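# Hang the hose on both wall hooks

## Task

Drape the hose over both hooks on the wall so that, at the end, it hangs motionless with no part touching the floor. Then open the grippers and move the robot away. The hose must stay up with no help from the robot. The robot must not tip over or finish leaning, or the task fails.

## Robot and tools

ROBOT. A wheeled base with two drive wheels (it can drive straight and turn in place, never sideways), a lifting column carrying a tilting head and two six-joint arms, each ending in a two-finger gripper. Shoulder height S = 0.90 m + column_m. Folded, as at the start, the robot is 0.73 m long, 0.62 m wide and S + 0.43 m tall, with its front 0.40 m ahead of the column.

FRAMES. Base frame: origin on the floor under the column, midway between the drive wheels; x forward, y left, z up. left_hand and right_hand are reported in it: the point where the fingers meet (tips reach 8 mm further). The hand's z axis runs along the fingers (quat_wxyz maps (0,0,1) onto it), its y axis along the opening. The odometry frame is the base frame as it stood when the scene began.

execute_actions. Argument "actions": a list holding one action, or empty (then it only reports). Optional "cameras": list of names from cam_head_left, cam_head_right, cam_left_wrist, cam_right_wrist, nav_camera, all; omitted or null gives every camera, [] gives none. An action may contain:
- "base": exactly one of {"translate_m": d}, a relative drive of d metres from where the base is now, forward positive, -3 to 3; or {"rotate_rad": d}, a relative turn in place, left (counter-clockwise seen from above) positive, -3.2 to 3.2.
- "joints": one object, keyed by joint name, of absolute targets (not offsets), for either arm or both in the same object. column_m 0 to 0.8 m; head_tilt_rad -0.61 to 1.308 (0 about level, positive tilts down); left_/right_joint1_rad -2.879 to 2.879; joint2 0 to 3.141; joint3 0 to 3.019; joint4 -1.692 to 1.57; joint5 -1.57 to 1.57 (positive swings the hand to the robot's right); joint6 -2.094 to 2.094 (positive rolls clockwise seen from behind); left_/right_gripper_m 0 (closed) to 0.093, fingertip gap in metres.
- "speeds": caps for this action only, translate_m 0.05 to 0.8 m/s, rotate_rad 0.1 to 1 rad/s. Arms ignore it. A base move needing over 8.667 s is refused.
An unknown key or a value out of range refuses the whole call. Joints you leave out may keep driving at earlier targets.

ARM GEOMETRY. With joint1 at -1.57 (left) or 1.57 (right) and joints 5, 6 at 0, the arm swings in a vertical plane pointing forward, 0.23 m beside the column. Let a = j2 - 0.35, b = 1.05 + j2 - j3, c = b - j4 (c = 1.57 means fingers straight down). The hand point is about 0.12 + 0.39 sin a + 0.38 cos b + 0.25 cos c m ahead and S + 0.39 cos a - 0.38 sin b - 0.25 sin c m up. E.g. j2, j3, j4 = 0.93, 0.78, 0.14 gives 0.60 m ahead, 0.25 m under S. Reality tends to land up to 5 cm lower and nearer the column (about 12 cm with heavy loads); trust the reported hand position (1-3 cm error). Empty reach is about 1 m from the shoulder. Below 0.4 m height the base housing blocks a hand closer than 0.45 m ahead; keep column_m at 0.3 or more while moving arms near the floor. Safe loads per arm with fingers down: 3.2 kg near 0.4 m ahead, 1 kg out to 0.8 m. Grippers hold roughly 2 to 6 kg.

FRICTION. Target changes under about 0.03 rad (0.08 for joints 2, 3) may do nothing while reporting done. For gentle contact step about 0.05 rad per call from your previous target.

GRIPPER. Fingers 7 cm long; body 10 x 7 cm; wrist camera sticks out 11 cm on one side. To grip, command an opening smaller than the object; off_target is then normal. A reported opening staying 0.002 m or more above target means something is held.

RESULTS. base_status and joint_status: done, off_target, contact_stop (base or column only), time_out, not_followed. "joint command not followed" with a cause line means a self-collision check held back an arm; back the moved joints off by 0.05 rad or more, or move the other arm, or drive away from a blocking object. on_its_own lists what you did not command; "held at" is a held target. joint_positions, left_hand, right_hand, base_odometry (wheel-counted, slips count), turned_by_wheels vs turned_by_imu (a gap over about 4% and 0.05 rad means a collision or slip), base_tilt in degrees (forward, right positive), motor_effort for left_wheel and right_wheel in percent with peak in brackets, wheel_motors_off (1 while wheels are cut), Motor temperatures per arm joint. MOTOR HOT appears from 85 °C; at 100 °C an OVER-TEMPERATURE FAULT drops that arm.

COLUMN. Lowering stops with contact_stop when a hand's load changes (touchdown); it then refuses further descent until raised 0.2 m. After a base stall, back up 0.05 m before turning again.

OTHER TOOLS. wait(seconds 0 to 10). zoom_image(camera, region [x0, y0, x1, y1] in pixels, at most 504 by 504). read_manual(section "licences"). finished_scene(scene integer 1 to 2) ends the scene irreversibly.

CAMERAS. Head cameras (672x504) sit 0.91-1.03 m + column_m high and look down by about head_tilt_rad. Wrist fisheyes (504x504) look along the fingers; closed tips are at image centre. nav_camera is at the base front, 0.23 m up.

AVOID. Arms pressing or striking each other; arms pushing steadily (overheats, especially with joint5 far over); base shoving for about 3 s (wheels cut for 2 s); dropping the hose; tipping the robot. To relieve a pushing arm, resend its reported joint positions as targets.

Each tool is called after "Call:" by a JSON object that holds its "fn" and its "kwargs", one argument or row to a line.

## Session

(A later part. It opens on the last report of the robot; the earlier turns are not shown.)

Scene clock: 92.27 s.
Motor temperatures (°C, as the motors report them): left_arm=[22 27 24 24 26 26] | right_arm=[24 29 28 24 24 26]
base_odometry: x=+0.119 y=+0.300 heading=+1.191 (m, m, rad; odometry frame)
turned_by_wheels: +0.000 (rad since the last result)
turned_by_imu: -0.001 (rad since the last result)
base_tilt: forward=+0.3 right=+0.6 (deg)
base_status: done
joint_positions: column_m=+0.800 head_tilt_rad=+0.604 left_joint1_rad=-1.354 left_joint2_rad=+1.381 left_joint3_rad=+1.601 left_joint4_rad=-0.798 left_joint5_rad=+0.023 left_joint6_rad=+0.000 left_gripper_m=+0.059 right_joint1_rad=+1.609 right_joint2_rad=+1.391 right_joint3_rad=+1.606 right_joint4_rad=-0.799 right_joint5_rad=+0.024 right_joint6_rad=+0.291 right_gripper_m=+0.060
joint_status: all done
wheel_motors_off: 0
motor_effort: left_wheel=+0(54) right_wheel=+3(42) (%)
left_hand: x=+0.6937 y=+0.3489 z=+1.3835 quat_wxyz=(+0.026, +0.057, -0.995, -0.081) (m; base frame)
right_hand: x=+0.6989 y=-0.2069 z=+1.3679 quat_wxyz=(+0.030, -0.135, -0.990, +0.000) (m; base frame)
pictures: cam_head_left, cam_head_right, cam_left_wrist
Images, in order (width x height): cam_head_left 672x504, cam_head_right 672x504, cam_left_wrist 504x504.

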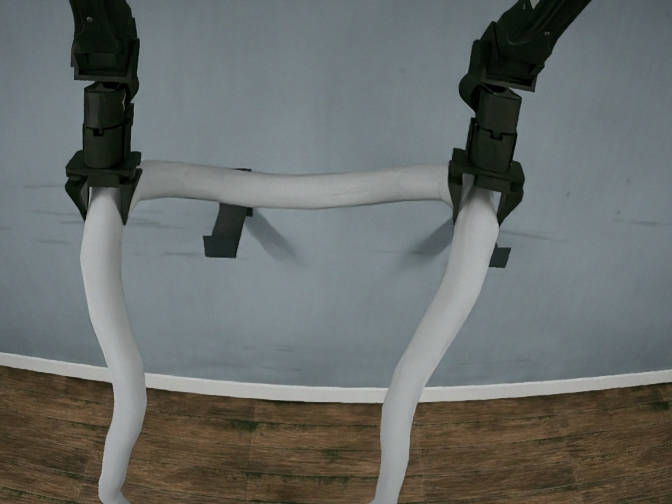

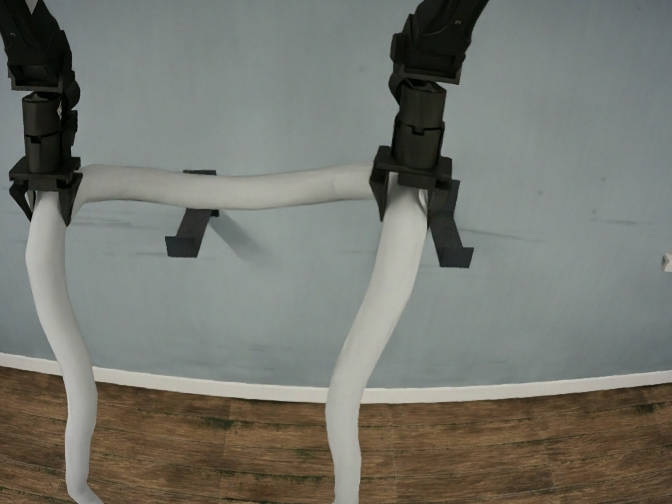

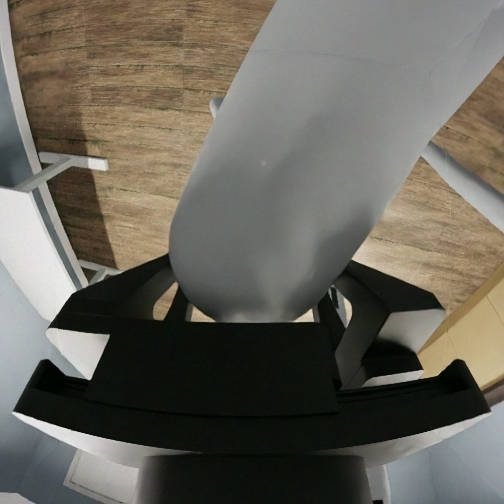

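Call:
{"fn": "execute_actions", "kwargs": {
  "actions": [
    {"base":{"translate_m":0.3},"speeds":{"translate_m":0.2},"joints":{"head_tilt_rad":0.85}}
  ],
  "cameras": ["cam_head_left","cam_head_right"]
}}

Call:
{"fn": "execute_actions", "kwargs": {
  "actions": [
    {"joints":{"column_m":0.7}}
  ],
  "cameras": ["cam_head_left","cam_head_right"]
}}

Scene clock: 97.23 s.
Motor temperatures (°C, as the motors report them): left_arm=[22 27 25 24 26 26] | right_arm=[24 29 28 24 24 26]
base_odometry: x=+0.230 y=+0.579 heading=+1.191 (m, m, rad; odometry frame)
turned_by_wheels: +0.000 (rad since the last result)
turned_by_imu: +0.000 (rad since the last result)
base_tilt: forward=+0.3 right=+0.6 (deg)
base_status: done
joint_positions: column_m=+0.800 head_tilt_rad=+0.852 left_joint1_rad=-1.354 left_joint2_rad=+1.381 left_joint3_rad=+1.602 left_joint4_rad=-0.798 left_joint5_rad=+0.023 left_joint6_rad=+0.000 left_gripper_m=+0.059 right_joint1_rad=+1.609 right_joint2_rad=+1.391 right_joint3_rad=+1.606 right_joint4_rad=-0.799 right_joint5_rad=+0.025 right_joint6_rad=+0.291 right_gripper_m=+0.060
joint_status: all done
wheel_motors_off: 0
motor_effort: left_wheel=+0(35) right_wheel=+0(28) (%)
left_hand: x=+0.6939 y=+0.3488 z=+1.3836 quat_wxyz=(+0.026, +0.057, -0.995, -0.081) (m; base frame)
right_hand: x=+0.6989 y=-0.2070 z=+1.3679 quat_wxyz=(+0.030, -0.135, -0.990, +0.001) (m; base frame)
pictures: cam_head_left, cam_head_right
Images, in order (width x height): cam_head_left 672x504, cam_head_right 672x504.

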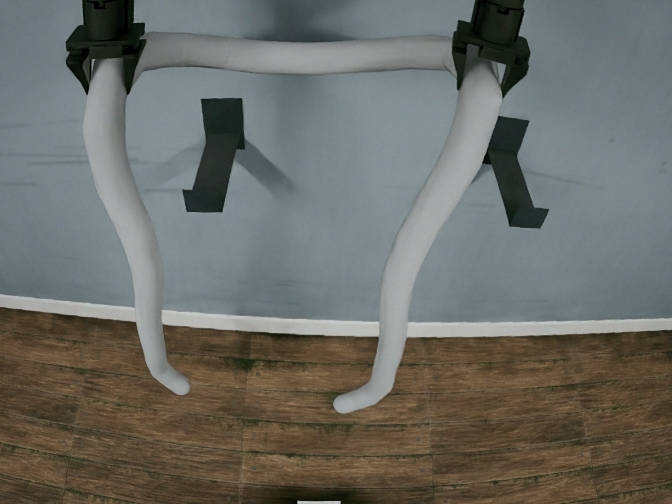

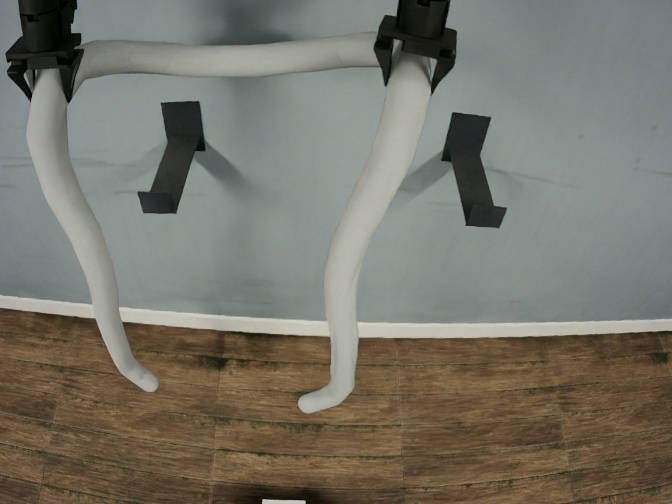

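Scene clock: 99.10 s.
Motor temperatures (°C, as the motors report them): left_arm=[22 27 25 24 26 26] | right_arm=[24 29 28 24 24 26]
base_odometry: x=+0.230 y=+0.579 heading=+1.191 (m, m, rad; odometry frame)
turned_by_wheels: +0.000 (rad since the last result)
turned_by_imu: +0.000 (rad since the last result)
base_tilt: forward=+0.3 right=+0.6 (deg)
base_status: not commanded
joint_positions: column_m=+0.700 head_tilt_rad=+0.852 left_joint1_rad=-1.354 left_joint2_rad=+1.381 left_joint3_rad=+1.602 left_joint4_rad=-0.798 left_joint5_rad=+0.024 left_joint6_rad=+0.000 left_gripper_m=+0.059 right_joint1_rad=+1.609 right_joint2_rad=+1.391 right_joint3_rad=+1.606 right_joint4_rad=-0.799 right_joint5_rad=+0.026 right_joint6_rad=+0.291 right_gripper_m=+0.060
joint_status: all done
wheel_motors_off: 0
motor_effort: left_wheel=+0(1) right_wheel=+3(1) (%)
left_hand: x=+0.6939 y=+0.3486 z=+1.2837 quat_wxyz=(+0.026, +0.057, -0.995, -0.080) (m; base frame)
right_hand: x=+0.6989 y=-0.2072 z=+1.2680 quat_wxyz=(+0.030, -0.135, -0.990, +0.001) (m; base frame)
pictures: cam_head_left, cam_head_right
Images, in order (width x height): cam_head_left 672x504, cam_head_right 672x504.

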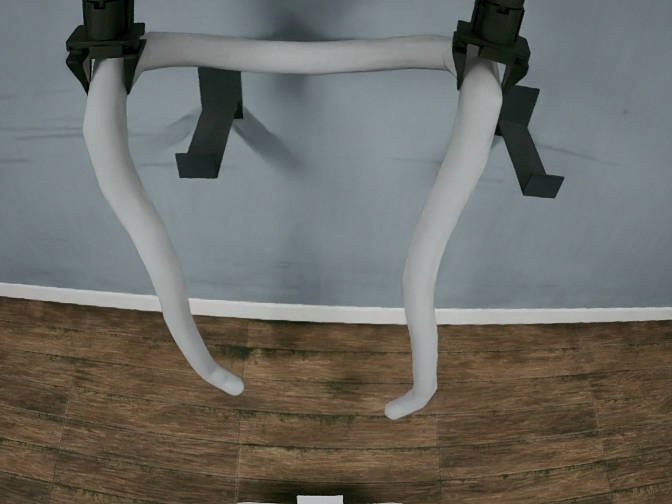

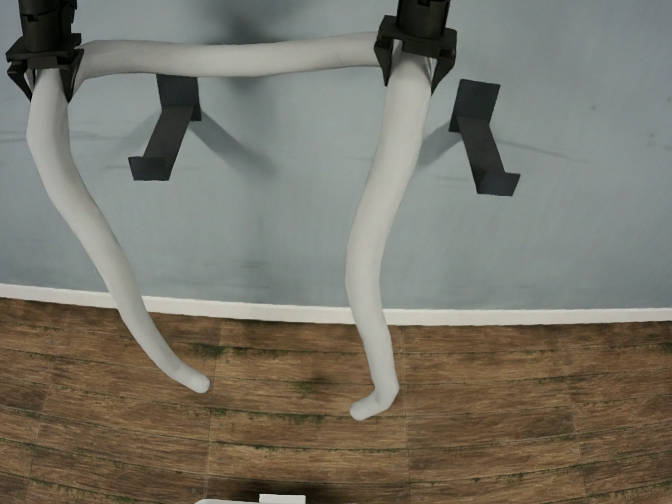

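Call:
{"fn": "execute_actions", "kwargs": {
  "actions": [
    {"base":{"translate_m":0.15},"speeds":{"translate_m":0.1},"joints":{"column_m":0.6,"head_tilt_rad":0.95}}
  ],
  "cameras": ["cam_head_left","cam_head_right"]
}}

Scene clock: 102.43 s.
Motor temperatures (°C, as the motors report them): left_arm=[22 27 25 24 26 26] | right_arm=[24 30 28 24 24 26]
base_odometry: x=+0.286 y=+0.718 heading=+1.191 (m, m, rad; odometry frame)
turned_by_wheels: +0.000 (rad since the last result)
turned_by_imu: +0.000 (rad since the last result)
base_tilt: forward=+0.3 right=+0.6 (deg)
base_status: done
joint_positions: column_m=+0.600 head_tilt_rad=+0.951 left_joint1_rad=-1.353 left_joint2_rad=+1.381 left_joint3_rad=+1.601 left_joint4_rad=-0.798 left_joint5_rad=+0.024 left_joint6_rad=+0.000 left_gripper_m=+0.059 right_joint1_rad=+1.609 right_joint2_rad=+1.391 right_joint3_rad=+1.606 right_joint4_rad=-0.798 right_joint5_rad=+0.026 right_joint6_rad=+0.291 right_gripper_m=+0.060
joint_status: all done
wheel_motors_off: 0
motor_effort: left_wheel=+0(34) right_wheel=+0(25) (%)
left_hand: x=+0.6937 y=+0.3491 z=+1.1837 quat_wxyz=(+0.026, +0.057, -0.995, -0.081) (m; base frame)
right_hand: x=+0.6991 y=-0.2071 z=+1.1680 quat_wxyz=(+0.030, -0.135, -0.990, +0.001) (m; base frame)
pictures: cam_head_left, cam_head_right
Images, in order (width x height): cam_head_left 672x504, cam_head_right 672x504.

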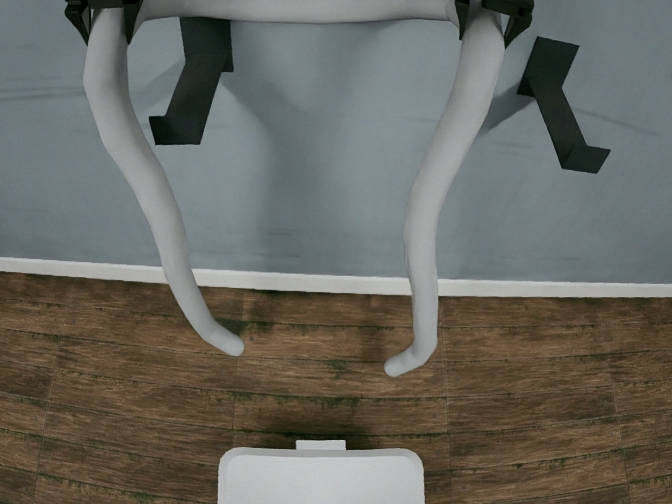

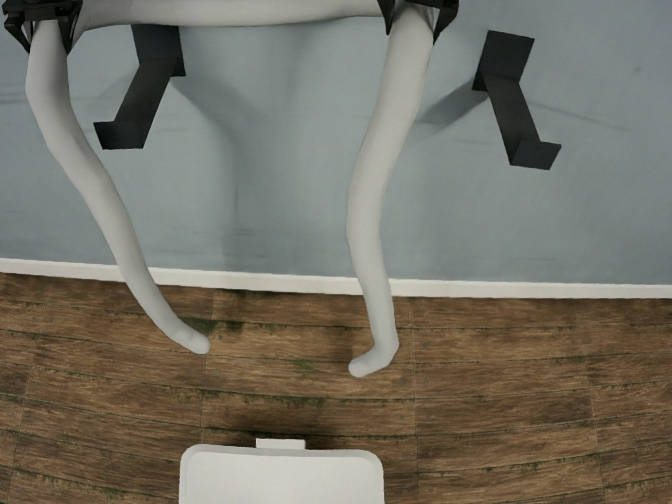

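Call:
{"fn": "execute_actions", "kwargs": {
  "actions": [
    {"joints":{"column_m":0.5,"head_tilt_rad":0.75}}
  ],
  "cameras": ["cam_head_left","cam_head_right"]
}}

Scene clock: 104.70 s.
Motor temperatures (°C, as the motors report them): left_arm=[22 27 25 24 26 26] | right_arm=[24 30 28 24 24 26]
base_odometry: x=+0.286 y=+0.718 heading=+1.191 (m, m, rad; odometry frame)
turned_by_wheels: +0.000 (rad since the last result)
turned_by_imu: +0.000 (rad since the last result)
base_tilt: forward=+0.3 right=+0.5 (deg)
base_status: not commanded
joint_positions: column_m=+0.500 head_tilt_rad=+0.766 left_joint1_rad=-1.353 left_joint2_rad=+1.381 left_joint3_rad=+1.601 left_joint4_rad=-0.798 left_joint5_rad=+0.024 left_joint6_rad=+0.000 left_gripper_m=+0.059 right_joint1_rad=+1.609 right_joint2_rad=+1.391 right_joint3_rad=+1.606 right_joint4_rad=-0.798 right_joint5_rad=+0.027 right_joint6_rad=+0.291 right_gripper_m=+0.060
joint_status: all done
wheel_motors_off: 0
motor_effort: left_wheel=+0(0) right_wheel=-1(0) (%)
left_hand: x=+0.6937 y=+0.3491 z=+1.0837 quat_wxyz=(+0.026, +0.057, -0.995, -0.081) (m; base frame)
right_hand: x=+0.6991 y=-0.2074 z=+1.0680 quat_wxyz=(+0.030, -0.135, -0.990, +0.002) (m; base frame)
pictures: cam_head_left, cam_head_right
Images, in order (width x height): cam_head_left 672x504, cam_head_right 672x504.

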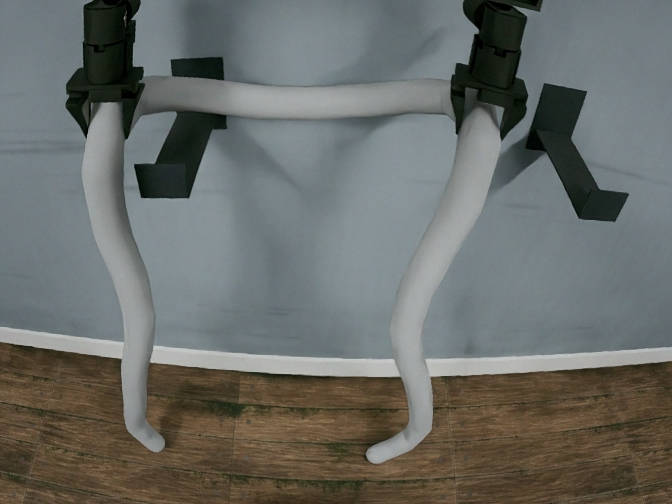

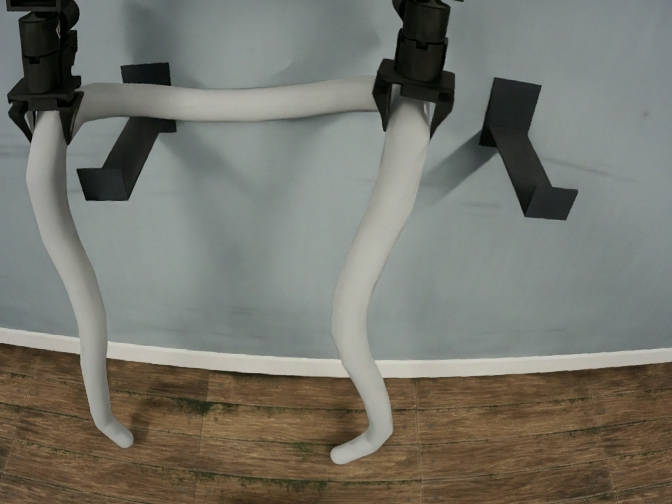

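Call:
{"fn": "execute_actions", "kwargs": {
  "actions": [
    {"joints":{"column_m":0.45}}
  ],
  "cameras": ["cam_head_left","cam_head_right"]
}}

Scene clock: 106.33 s.
Motor temperatures (°C, as the motors report them): left_arm=[22 27 25 24 26 26] | right_arm=[24 30 28 24 24 26]
base_odometry: x=+0.286 y=+0.718 heading=+1.191 (m, m, rad; odometry frame)
turned_by_wheels: +0.000 (rad since the last result)
turned_by_imu: +0.000 (rad since the last result)
base_tilt: forward=+0.2 right=+0.6 (deg)
base_status: not commanded
joint_positions: column_m=+0.450 head_tilt_rad=+0.766 left_joint1_rad=-1.353 left_joint2_rad=+1.381 left_joint3_rad=+1.601 left_joint4_rad=-0.798 left_joint5_rad=+0.024 left_joint6_rad=+0.000 left_gripper_m=+0.059 right_joint1_rad=+1.609 right_joint2_rad=+1.391 right_joint3_rad=+1.606 right_joint4_rad=-0.798 right_joint5_rad=+0.028 right_joint6_rad=+0.291 right_gripper_m=+0.060
joint_status: all done
wheel_motors_off: 0
motor_effort: left_wheel=+0(0) right_wheel=+0(0) (%)
left_hand: x=+0.6937 y=+0.3491 z=+1.0337 quat_wxyz=(+0.026, +0.057, -0.995, -0.081) (m; base frame)
right_hand: x=+0.6991 y=-0.2076 z=+1.0180 quat_wxyz=(+0.030, -0.135, -0.990, +0.002) (m; base frame)
pictures: cam_head_left, cam_head_right
Images, in order (width x height): cam_head_left 672x504, cam_head_right 672x504.

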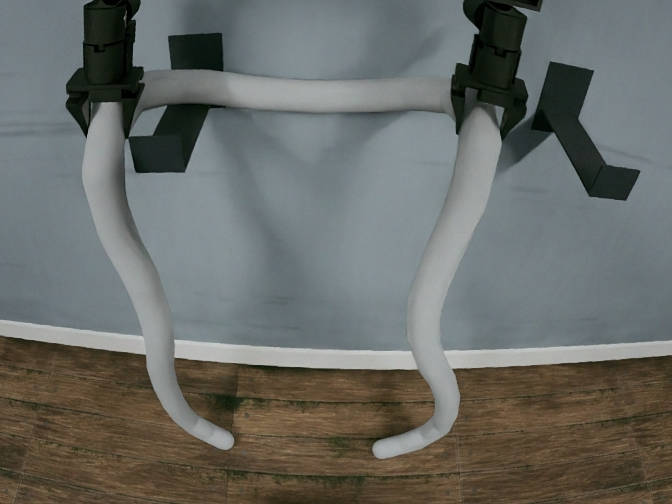

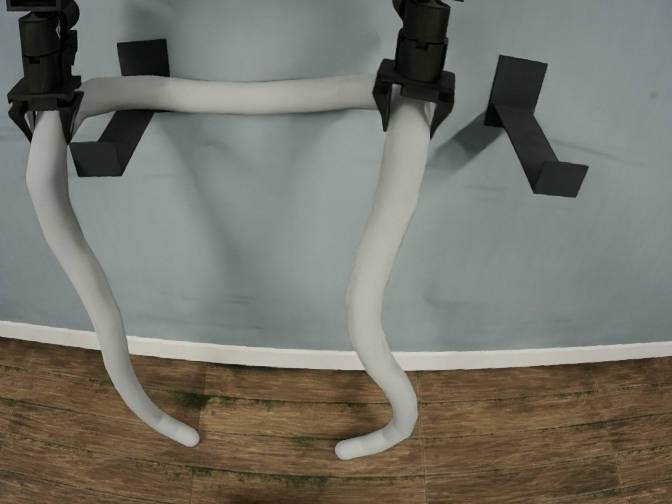

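Call:
{"fn": "execute_actions", "kwargs": {
  "actions": [
    {"joints":{"left_gripper_m":0.093}}
  ],
  "cameras": []
}}

Call:
{"fn": "execute_actions", "kwargs": {
  "actions": [
    {"joints":{"left_joint2_rad":1.0,"left_joint3_rad":1.4,"left_joint1_rad":-1.2,"column_m":0.6}}
  ],
  "cameras": ["cam_head_left","cam_head_right"]
}}

Scene clock: 108.07 s.
Motor temperatures (°C, as the motors report them): left_arm=[22 27 25 24 26 26] | right_arm=[24 30 28 24 24 26]
base_odometry: x=+0.286 y=+0.718 heading=+1.191 (m, m, rad; odometry frame)
turned_by_wheels: +0.000 (rad since the last result)
turned_by_imu: +0.000 (rad since the last result)
base_tilt: forward=+0.3 right=+0.5 (deg)
base_status: not commanded
joint_positions: column_m=+0.450 head_tilt_rad=+0.766 left_joint1_rad=-1.347 left_joint2_rad=+1.363 left_joint3_rad=+1.601 left_joint4_rad=-0.798 left_joint5_rad=+0.020 left_joint6_rad=+0.000 left_gripper_m=+0.093 right_joint1_rad=+1.609 right_joint2_rad=+1.391 right_joint3_rad=+1.606 right_joint4_rad=-0.798 right_joint5_rad=+0.028 right_joint6_rad=+0.290 right_gripper_m=+0.060
joint_status: all done
wheel_motors_off: 0
motor_effort: left_wheel=+0(0) right_wheel=+1(1) (%)
left_hand: x=+0.6991 y=+0.3521 z=+1.0448 quat_wxyz=(+0.017, +0.057, -0.994, -0.086) (m; base frame)
right_hand: x=+0.6991 y=-0.2076 z=+1.0180 quat_wxyz=(+0.030, -0.134, -0.991, +0.002) (m; base frame)
pictures: none
No camera images: the call's "cameras" was empty. Leave "cameras" out to get every camera's image.

Scene clock: 110.60 s.
Motor temperatures (°C, as the motors report them): left_arm=[22 27 25 24 26 26] | right_arm=[24 30 28 24 24 26]
base_odometry: x=+0.286 y=+0.718 heading=+1.191 (m, m, rad; odometry frame)
turned_by_wheels: +0.000 (rad since the last result)
turned_by_imu: +0.000 (rad since the last result)
base_tilt: forward=+0.3 right=+0.6 (deg)
base_status: not commanded
joint_positions: column_m=+0.600 head_tilt_rad=+0.766 left_joint1_rad=-1.195 left_joint2_rad=+0.992 left_joint3_rad=+1.391 left_joint4_rad=-0.798 left_joint5_rad=+0.015 left_joint6_rad=+0.000 left_gripper_m=+0.093 right_joint1_rad=+1.609 right_joint2_rad=+1.391 right_joint3_rad=+1.606 right_joint4_rad=-0.798 right_joint5_rad=+0.026 right_joint6_rad=+0.282 right_gripper_m=+0.060
joint_status: all done
wheel_motors_off: 0
motor_effort: left_wheel=+0(2) right_wheel=-1(0) (%)
left_hand: x=+0.6755 y=+0.3873 z=+1.3609 quat_wxyz=(-0.062, +0.082, -0.982, -0.160) (m; base frame)
right_hand: x=+0.6991 y=-0.2072 z=+1.1679 quat_wxyz=(+0.030, -0.130, -0.991, +0.001) (m; base frame)
pictures: cam_head_left, cam_head_right
Images, in order (width x height): cam_head_left 672x504, cam_head_right 672x504.

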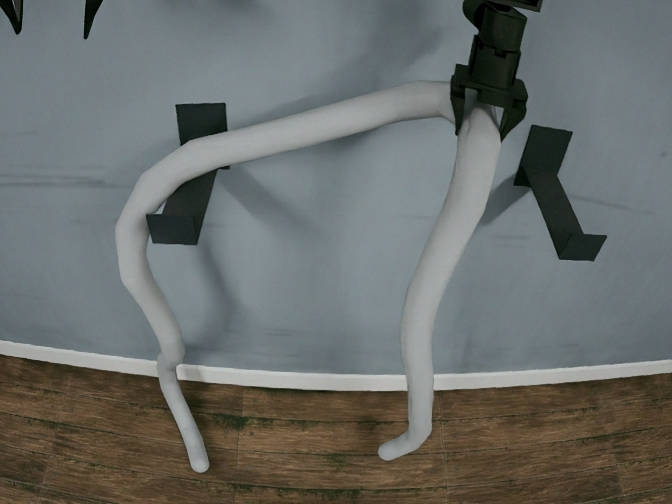

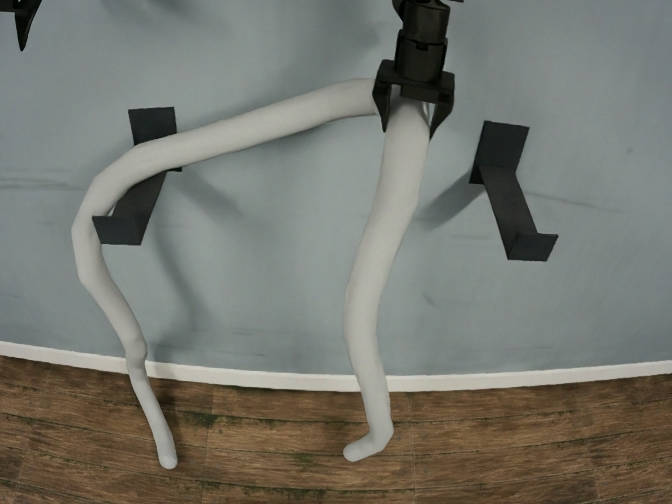

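Call:
{"fn": "execute_actions", "kwargs": {
  "actions": [
    {"joints":{"right_joint1_rad":1.33,"right_joint6_rad":-1.0}}
  ],
  "cameras": ["cam_head_left","cam_head_right"]
}}

Scene clock: 112.80 s.
Motor temperatures (°C, as the motors report them): left_arm=[22 27 25 24 26 26] | right_arm=[24 30 28 24 24 26]
base_odometry: x=+0.286 y=+0.718 heading=+1.191 (m, m, rad; odometry frame)
turned_by_wheels: +0.000 (rad since the last result)
turned_by_imu: +0.000 (rad since the last result)
base_tilt: forward=+0.3 right=+0.6 (deg)
base_status: not commanded
joint_positions: column_m=+0.600 head_tilt_rad=+0.766 left_joint1_rad=-1.195 left_joint2_rad=+0.992 left_joint3_rad=+1.391 left_joint4_rad=-0.798 left_joint5_rad=+0.015 left_joint6_rad=+0.000 left_gripper_m=+0.093 right_joint1_rad=+1.363 right_joint2_rad=+1.395 right_joint3_rad=+1.606 right_joint4_rad=-0.798 right_joint5_rad=+0.013 right_joint6_rad=-0.966 right_gripper_m=+0.060
joint_status: all done
wheel_motors_off: 0
motor_effort: left_wheel=+2(3) right_wheel=-3(3) (%)
left_hand: x=+0.6755 y=+0.3873 z=+1.3609 quat_wxyz=(-0.062, +0.082, -0.982, -0.160) (m; base frame)
right_hand: x=+0.6910 y=-0.3514 z=+1.1766 quat_wxyz=(+0.072, +0.413, -0.905, +0.069) (m; base frame)
pictures: cam_head_left, cam_head_right
Images, in order (width x height): cam_head_left 672x504, cam_head_right 672x504.

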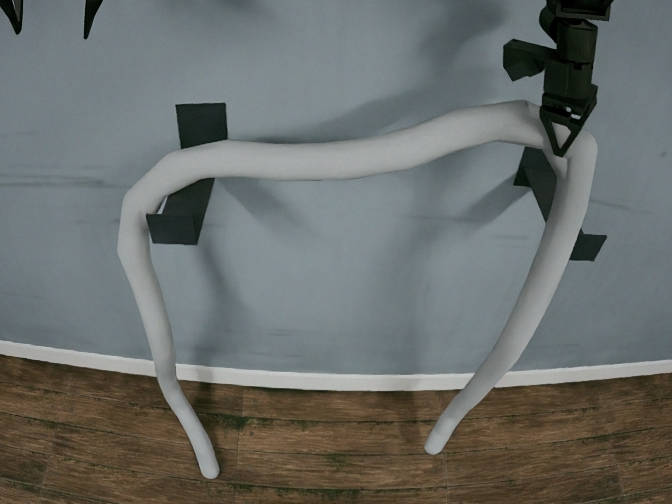

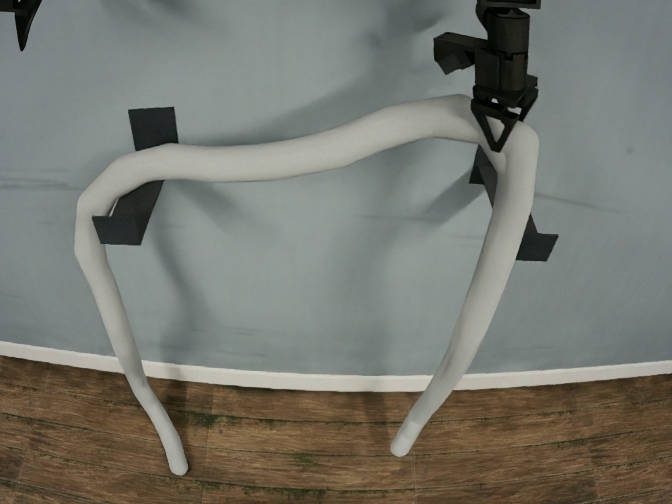

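Call:
{"fn": "execute_actions", "kwargs": {
  "actions": [
    {"joints":{"right_joint1_rad":1.13,"right_joint6_rad":-1.3}}
  ],
  "cameras": ["cam_head_left","cam_head_right"]
}}

Scene clock: 115.67 s.
Motor temperatures (°C, as the motors report them): left_arm=[22 27 25 24 26 26] | right_arm=[24 30 28 24 25 26]
base_odometry: x=+0.286 y=+0.718 heading=+1.191 (m, m, rad; odometry frame)
turned_by_wheels: +0.000 (rad since the last result)
turned_by_imu: +0.000 (rad since the last result)
base_tilt: forward=+0.3 right=+0.6 (deg)
base_status: not commanded
joint_positions: column_m=+0.600 head_tilt_rad=+0.766 left_joint1_rad=-1.195 left_joint2_rad=+0.992 left_joint3_rad=+1.391 left_joint4_rad=-0.798 left_joint5_rad=+0.015 left_joint6_rad=+0.000 left_gripper_m=+0.093 right_joint1_rad=+1.226 right_joint2_rad=+1.395 right_joint3_rad=+1.606 right_joint4_rad=-0.798 right_joint5_rad=-0.033 right_joint6_rad=-1.271 right_gripper_m=+0.060
joint_status: right_joint1_rad time_out (moved -0.138 of -0.233); the others done
wheel_motors_off: 0
on_its_own: right_joint1_rad reads +1.226 and still pushes toward +1.130 since a time_out
motor_effort: left_wheel=+3(3) right_wheel=-4(5) (%)
left_hand: x=+0.6755 y=+0.3873 z=+1.3609 quat_wxyz=(-0.062, +0.082, -0.982, -0.160) (m; base frame)
right_hand: x=+0.6809 y=-0.4233 z=+1.1942 quat_wxyz=(+0.101, +0.513, -0.848, +0.087) (m; base frame)
pictures: cam_head_left, cam_head_right
Images, in order (width x height): cam_head_left 672x504, cam_head_right 672x504.

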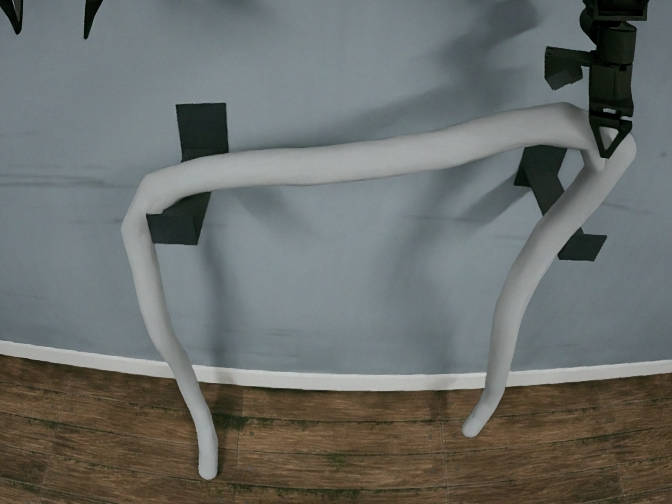

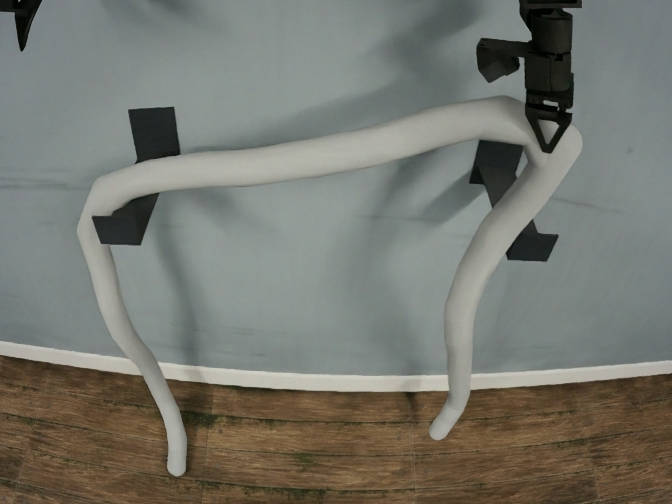

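Call:
{"fn": "execute_actions", "kwargs": {
  "actions": [
    {"joints":{"right_joint1_rad":1.2,"right_joint6_rad":-2.05}}
  ],
  "cameras": ["cam_head_left","cam_head_right"]
}}

Scene clock: 119.47 s.
Motor temperatures (°C, as the motors report them): left_arm=[22 26 25 24 26 26] | right_arm=[24 30 28 24 26 26]
base_odometry: x=+0.286 y=+0.718 heading=+1.191 (m, m, rad; odometry frame)
turned_by_wheels: +0.000 (rad since the last result)
turned_by_imu: +0.000 (rad since the last result)
base_tilt: forward=+0.3 right=+0.6 (deg)
base_status: not commanded
joint_positions: column_m=+0.600 head_tilt_rad=+0.766 left_joint1_rad=-1.195 left_joint2_rad=+0.992 left_joint3_rad=+1.391 left_joint4_rad=-0.798 left_joint5_rad=+0.015 left_joint6_rad=+0.000 left_gripper_m=+0.093 right_joint1_rad=+1.247 right_joint2_rad=+1.392 right_joint3_rad=+1.606 right_joint4_rad=-0.798 right_joint5_rad=-0.019 right_joint6_rad=-1.972 right_gripper_m=+0.060
joint_status: right_joint1_rad time_out (moved +0.022 of -0.026); right_joint6_rad time_out (moved -0.701 of -0.779)
wheel_motors_off: 0
on_its_own: right_joint1_rad reads +1.247 and still pushes toward +1.200 since a time_out; right_joint6_rad reads -1.972 and still pushes toward -2.050 since a time_out
motor_effort: left_wheel=+3(3) right_wheel=-4(6) (%)
left_hand: x=+0.6755 y=+0.3873 z=+1.3609 quat_wxyz=(-0.062, +0.082, -0.982, -0.160) (m; base frame)
right_hand: x=+0.6837 y=-0.4129 z=+1.1929 quat_wxyz=(+0.122, +0.777, -0.616, +0.046) (m; base frame)
pictures: cam_head_left, cam_head_right
Images, in order (width x height): cam_head_left 672x504, cam_head_right 672x504.

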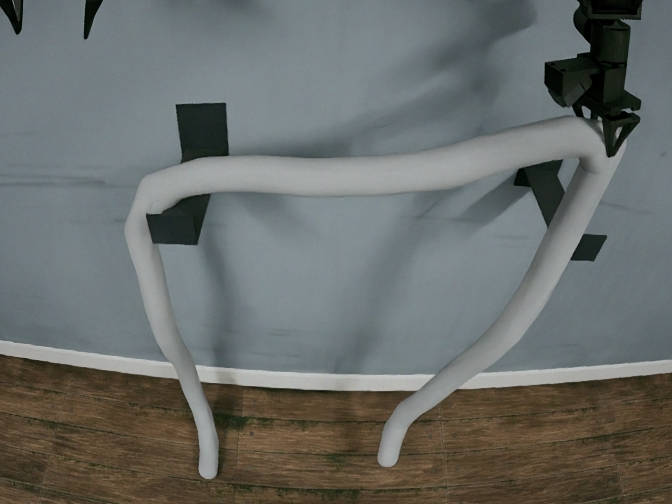

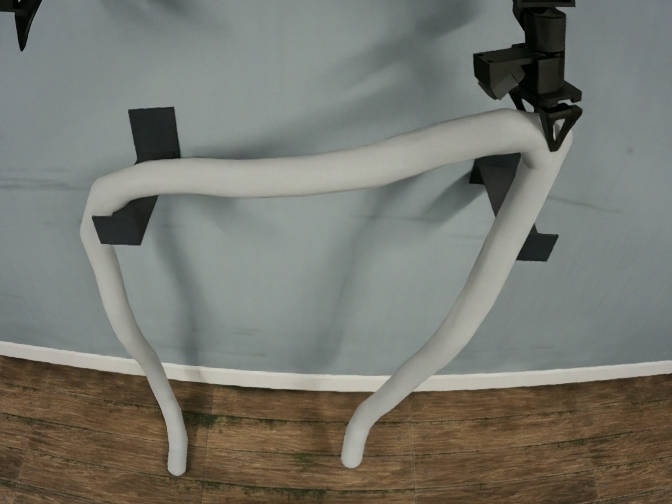

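Call:
{"fn": "execute_actions", "kwargs": {
  "actions": [
    {"joints":{"right_joint1_rad":1.25,"right_joint6_rad":-1.3,"column_m":0.5}}
  ],
  "cameras": ["cam_head_left","cam_head_right"]
}}

Scene clock: 122.40 s.
Motor temperatures (°C, as the motors report them): left_arm=[22 26 25 24 26 26] | right_arm=[24 30 28 24 26 26]
base_odometry: x=+0.286 y=+0.718 heading=+1.191 (m, m, rad; odometry frame)
turned_by_wheels: +0.000 (rad since the last result)
turned_by_imu: +0.000 (rad since the last result)
base_tilt: forward=+0.3 right=+0.6 (deg)
base_status: not commanded
joint_positions: column_m=+0.500 head_tilt_rad=+0.766 left_joint1_rad=-1.195 left_joint2_rad=+0.992 left_joint3_rad=+1.391 left_joint4_rad=-0.798 left_joint5_rad=+0.015 left_joint6_rad=+0.000 left_gripper_m=+0.093 right_joint1_rad=+1.272 right_joint2_rad=+1.379 right_joint3_rad=+1.606 right_joint4_rad=-0.799 right_joint5_rad=+0.003 right_joint6_rad=-1.302 right_gripper_m=+0.060
joint_status: all done
wheel_motors_off: 0
motor_effort: left_wheel=+2(3) right_wheel=-4(2) (%)
left_hand: x=+0.6755 y=+0.3873 z=+1.2610 quat_wxyz=(-0.062, +0.082, -0.982, -0.160) (m; base frame)
right_hand: x=+0.6898 y=-0.4009 z=+1.0976 quat_wxyz=(+0.097, +0.537, -0.833, +0.088) (m; base frame)
pictures: cam_head_left, cam_head_right
Images, in order (width x height): cam_head_left 672x504, cam_head_right 672x504.

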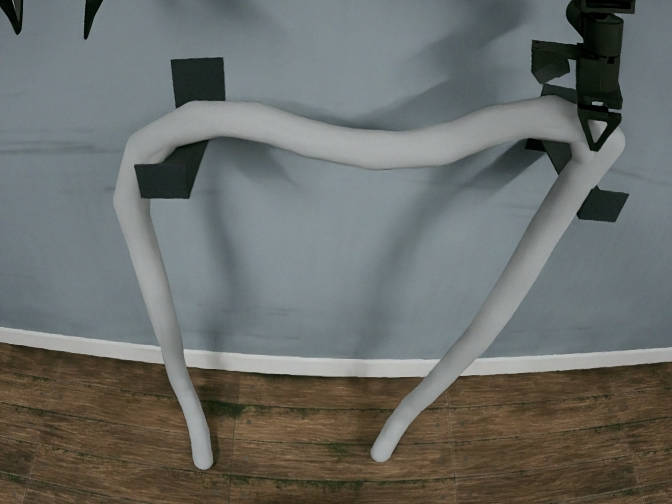

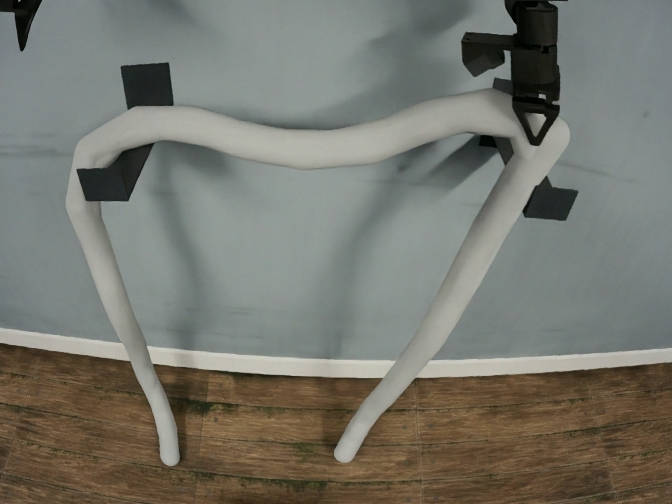

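Call:
{"fn": "execute_actions", "kwargs": {
  "actions": [
    {"joints":{"right_joint1_rad":1.08,"right_joint6_rad":-1.5}}
  ],
  "cameras": ["cam_head_left","cam_head_right"]
}}

Scene clock: 124.93 s.
Motor temperatures (°C, as the motors report them): left_arm=[22 26 25 24 26 26] | right_arm=[24 30 28 24 27 26]
base_odometry: x=+0.286 y=+0.718 heading=+1.191 (m, m, rad; odometry frame)
turned_by_wheels: +0.000 (rad since the last result)
turned_by_imu: +0.000 (rad since the last result)
base_tilt: forward=+0.3 right=+0.6 (deg)
base_status: not commanded
joint_positions: column_m=+0.500 head_tilt_rad=+0.766 left_joint1_rad=-1.195 left_joint2_rad=+0.992 left_joint3_rad=+1.391 left_joint4_rad=-0.798 left_joint5_rad=+0.015 left_joint6_rad=+0.000 left_gripper_m=+0.093 right_joint1_rad=+1.186 right_joint2_rad=+1.379 right_joint3_rad=+1.606 right_joint4_rad=-0.799 right_joint5_rad=-0.036 right_joint6_rad=-1.478 right_gripper_m=+0.060
joint_status: right_joint1_rad time_out (moved -0.086 of -0.192); the others done
wheel_motors_off: 0
on_its_own: right_joint1_rad reads +1.186 and still pushes toward +1.080 since a time_out
motor_effort: left_wheel=+3(3) right_wheel=-4(6) (%)
left_hand: x=+0.6755 y=+0.3873 z=+1.2610 quat_wxyz=(-0.062, +0.082, -0.982, -0.160) (m; base frame)
right_hand: x=+0.6824 y=-0.4431 z=+1.1105 quat_wxyz=(+0.114, +0.589, -0.795, +0.093) (m; base frame)
pictures: cam_head_left, cam_head_right
Images, in order (width x height): cam_head_left 672x504, cam_head_right 672x504.

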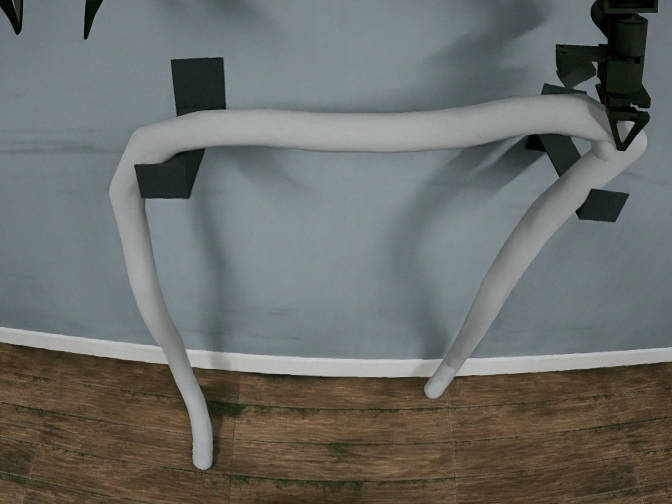

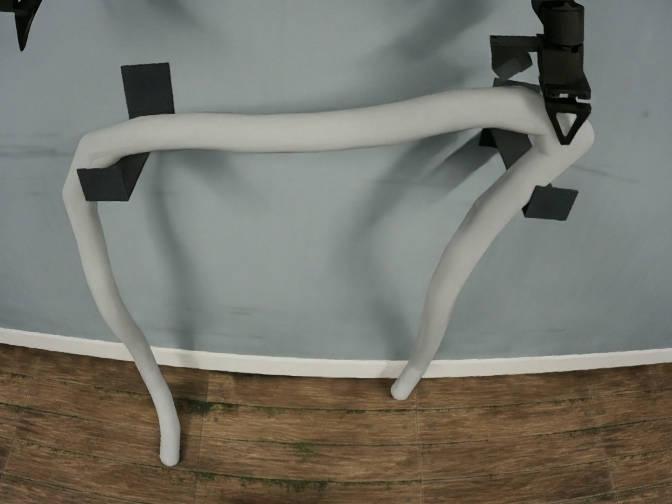

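Call:
{"fn": "execute_actions", "kwargs": {
  "actions": [
    {"joints":{"right_joint1_rad":1.2,"right_joint6_rad":-1.0,"column_m":0.65}}
  ],
  "cameras": []
}}

Call:
{"fn": "execute_actions", "kwargs": {
  "actions": [
    {"base":{"rotate_rad":-0.2},"speeds":{"rotate_rad":0.1},"joints":{"head_tilt_rad":0.7}}
  ],
  "cameras": ["cam_head_left","cam_head_right"]
}}

Scene clock: 132.83 s.
Motor temperatures (°C, as the motors report them): left_arm=[22 26 25 24 26 26] | right_arm=[24 30 29 24 29 26]
base_odometry: x=+0.286 y=+0.718 heading=+1.191 (m, m, rad; odometry frame)
turned_by_wheels: +0.000 (rad since the last result)
turned_by_imu: +0.001 (rad since the last result)
base_tilt: forward=+0.3 right=+0.6 (deg)
base_status: not commanded
joint_positions: column_m=+0.650 head_tilt_rad=+0.766 left_joint1_rad=-1.195 left_joint2_rad=+0.992 left_joint3_rad=+1.391 left_joint4_rad=-0.798 left_joint5_rad=+0.015 left_joint6_rad=+0.000 left_gripper_m=+0.093 right_joint1_rad=+1.267 right_joint2_rad=+1.390 right_joint3_rad=+1.606 right_joint4_rad=-0.799 right_joint5_rad=-0.020 right_joint6_rad=-1.041 right_gripper_m=+0.060
joint_status: right_joint1_rad time_out (moved +0.080 of +0.014); right_joint6_rad time_out (moved +0.437 of +0.478); the others done
wheel_motors_off: 0
on_its_own: right_joint1_rad reads +1.267 and still pushes toward +1.200 since a time_out; right_joint6_rad reads -1.041 and still pushes toward -1.000 since a time_out
motor_effort: left_wheel=+4(4) right_wheel=-4(6) (%)
left_hand: x=+0.6755 y=+0.3873 z=+1.4109 quat_wxyz=(-0.062, +0.082, -0.982, -0.160) (m; base frame)
right_hand: x=+0.6861 y=-0.4015 z=+1.2411 quat_wxyz=(+0.084, +0.423, -0.898, +0.089) (m; base frame)
pictures: none
No camera images: the call's "cameras" was empty. Leave "cameras" out to get every camera's image.

not run: a stop came earlier in this reply.

Call:
{"fn": "execute_actions", "kwargs": {
  "actions": [
    {"base":{"rotate_rad":-0.2},"speeds":{"rotate_rad":0.1},"joints":{"head_tilt_rad":0.7}}
  ],
  "cameras": ["cam_head_left","cam_head_right"]
}}

Scene clock: 137.13 s.
Motor temperatures (°C, as the motors report them): left_arm=[22 26 25 24 26 26] | right_arm=[24 30 29 24 30 26]
base_odometry: x=+0.285 y=+0.718 heading=+0.998 (m, m, rad; odometry frame)
turned_by_wheels: -0.193 (rad since the last result)
turned_by_imu: -0.186 (rad since the last result)
base_tilt: forward=+0.3 right=+0.5 (deg)
base_status: done
joint_positions: column_m=+0.650 head_tilt_rad=+0.717 left_joint1_rad=-1.197 left_joint2_rad=+0.992 left_joint3_rad=+1.391 left_joint4_rad=-0.798 left_joint5_rad=+0.015 left_joint6_rad=+0.000 left_gripper_m=+0.093 right_joint1_rad=+1.309 right_joint2_rad=+1.391 right_joint3_rad=+1.606 right_joint4_rad=-0.799 right_joint5_rad=-0.042 right_joint6_rad=-1.052 right_gripper_m=+0.060
joint_status: all done
wheel_motors_off: 0
on_its_own: right_joint1_rad reads +1.309 and still pushes toward +1.200 since a time_out; right_joint6_rad reads -1.052 and still pushes toward -1.000 since a time_out
motor_effort: left_wheel=+12(53) right_wheel=-4(49) (%)
left_hand: x=+0.6756 y=+0.3865 z=+1.4106 quat_wxyz=(-0.062, +0.082, -0.982, -0.159) (m; base frame)
right_hand: x=+0.6897 y=-0.3738 z=+1.2338 quat_wxyz=(+0.070, +0.439, -0.894, +0.064) (m; base frame)
pictures: cam_head_left, cam_head_right
Images, in order (width x height): cam_head_left 672x504, cam_head_right 672x504.

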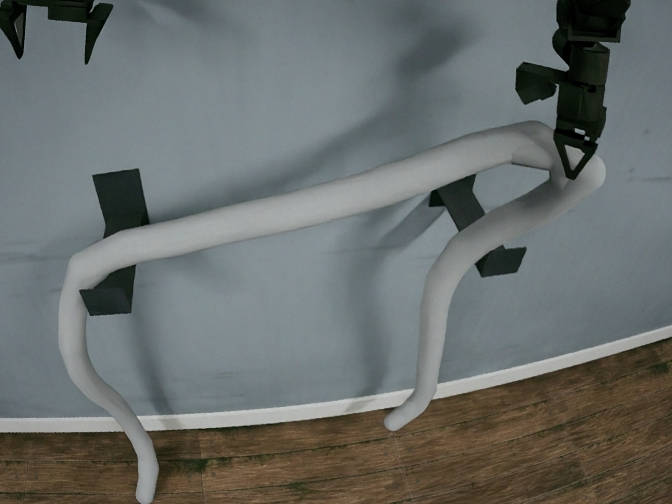

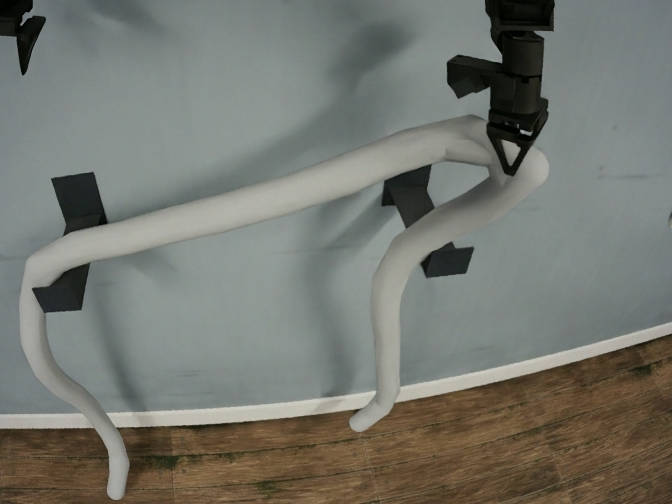

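Call:
{"fn": "execute_actions", "kwargs": {
  "actions": [
    {"joints":{"column_m":0.55,"right_joint1_rad":1.3,"right_joint6_rad":-1.05}}
  ],
  "cameras": []
}}

Call:
{"fn": "execute_actions", "kwargs": {
  "actions": [
    {"joints":{"right_gripper_m":0.093}}
  ],
  "cameras": ["cam_head_left","cam_head_right"]
}}

Scene clock: 141.17 s.
Motor temperatures (°C, as the motors report them): left_arm=[22 26 25 24 26 26] | right_arm=[24 30 29 24 31 26]
base_odometry: x=+0.285 y=+0.718 heading=+0.998 (m, m, rad; odometry frame)
turned_by_wheels: +0.000 (rad since the last result)
turned_by_imu: +0.000 (rad since the last result)
base_tilt: forward=+0.2 right=+0.6 (deg)
base_status: not commanded
joint_positions: column_m=+0.650 head_tilt_rad=+0.717 left_joint1_rad=-1.197 left_joint2_rad=+0.992 left_joint3_rad=+1.391 left_joint4_rad=-0.798 left_joint5_rad=+0.015 left_joint6_rad=+0.000 left_gripper_m=+0.093 right_joint1_rad=+1.348 right_joint2_rad=+1.391 right_joint3_rad=+1.606 right_joint4_rad=-0.798 right_joint5_rad=-0.009 right_joint6_rad=-1.086 right_gripper_m=+0.060
joint_status: column_m contact_stop (moved +0.000 of -0.100); right_joint1_rad time_out (moved +0.040 of -0.009); right_joint6_rad time_out (moved -0.034 of +0.002)
wheel_motors_off: 0
on_its_own: column_m is held at +0.650, not at your +0.550, since a contact_stop; right_joint1_rad reads +1.348 and still pushes toward +1.300 since a time_out; right_joint6_rad reads -1.086 and still pushes toward -1.050 since a time_out
motor_effort: left_wheel=+12(12) right_wheel=-3(5) (%)
left_hand: x=+0.6756 y=+0.3865 z=+1.4106 quat_wxyz=(-0.062, +0.082, -0.982, -0.159) (m; base frame)
right_hand: x=+0.6920 y=-0.3563 z=+1.2300 quat_wxyz=(+0.071, +0.463, -0.881, +0.062) (m; base frame)
pictures: none
No camera images: the call's "cameras" was empty. Leave "cameras" out to get every camera's image.

not run: a stop came earlier in this reply.

Call:
{"fn": "execute_actions", "kwargs": {
  "actions": [
    {"joints":{"right_joint2_rad":1.52,"right_joint3_rad":1.5,"right_joint4_rad":-0.56,"right_joint1_rad":1.35,"right_joint6_rad":-1.09}}
  ],
  "cameras": ["cam_head_left","cam_head_right"]
}}

Scene clock: 143.53 s.
Motor temperatures (°C, as the motors report them): left_arm=[22 26 25 24 26 26] | right_arm=[24 30 28 24 30 26]
base_odometry: x=+0.285 y=+0.718 heading=+0.998 (m, m, rad; odometry frame)
turned_by_wheels: +0.000 (rad since the last result)
turned_by_imu: +0.000 (rad since the last result)
base_tilt: forward=+0.3 right=+0.6 (deg)
base_status: not commanded
joint_positions: column_m=+0.650 head_tilt_rad=+0.717 left_joint1_rad=-1.197 left_joint2_rad=+0.992 left_joint3_rad=+1.391 left_joint4_rad=-0.798 left_joint5_rad=+0.015 left_joint6_rad=+0.000 left_gripper_m=+0.093 right_joint1_rad=+1.370 right_joint2_rad=+1.506 right_joint3_rad=+1.524 right_joint4_rad=-0.542 right_joint5_rad=+0.011 right_joint6_rad=-1.089 right_gripper_m=+0.060
joint_status: all done
wheel_motors_off: 0
on_its_own: column_m is held at +0.650, not at your +0.550, since a contact_stop
motor_effort: left_wheel=+7(12) right_wheel=-2(2) (%)
left_hand: x=+0.6756 y=+0.3865 z=+1.4106 quat_wxyz=(-0.062, +0.082, -0.982, -0.159) (m; base frame)
right_hand: x=+0.6667 y=-0.3590 z=+1.1445 quat_wxyz=(+0.048, +0.472, -0.877, +0.079) (m; base frame)
pictures: cam_head_left, cam_head_right
Images, in order (width x height): cam_head_left 672x504, cam_head_right 672x504.

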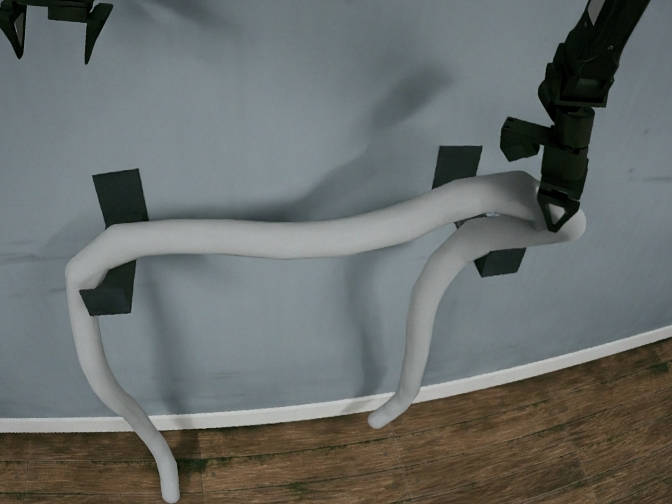

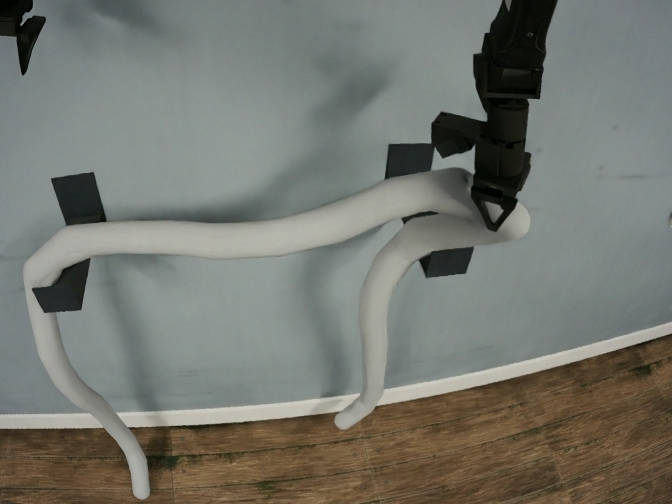

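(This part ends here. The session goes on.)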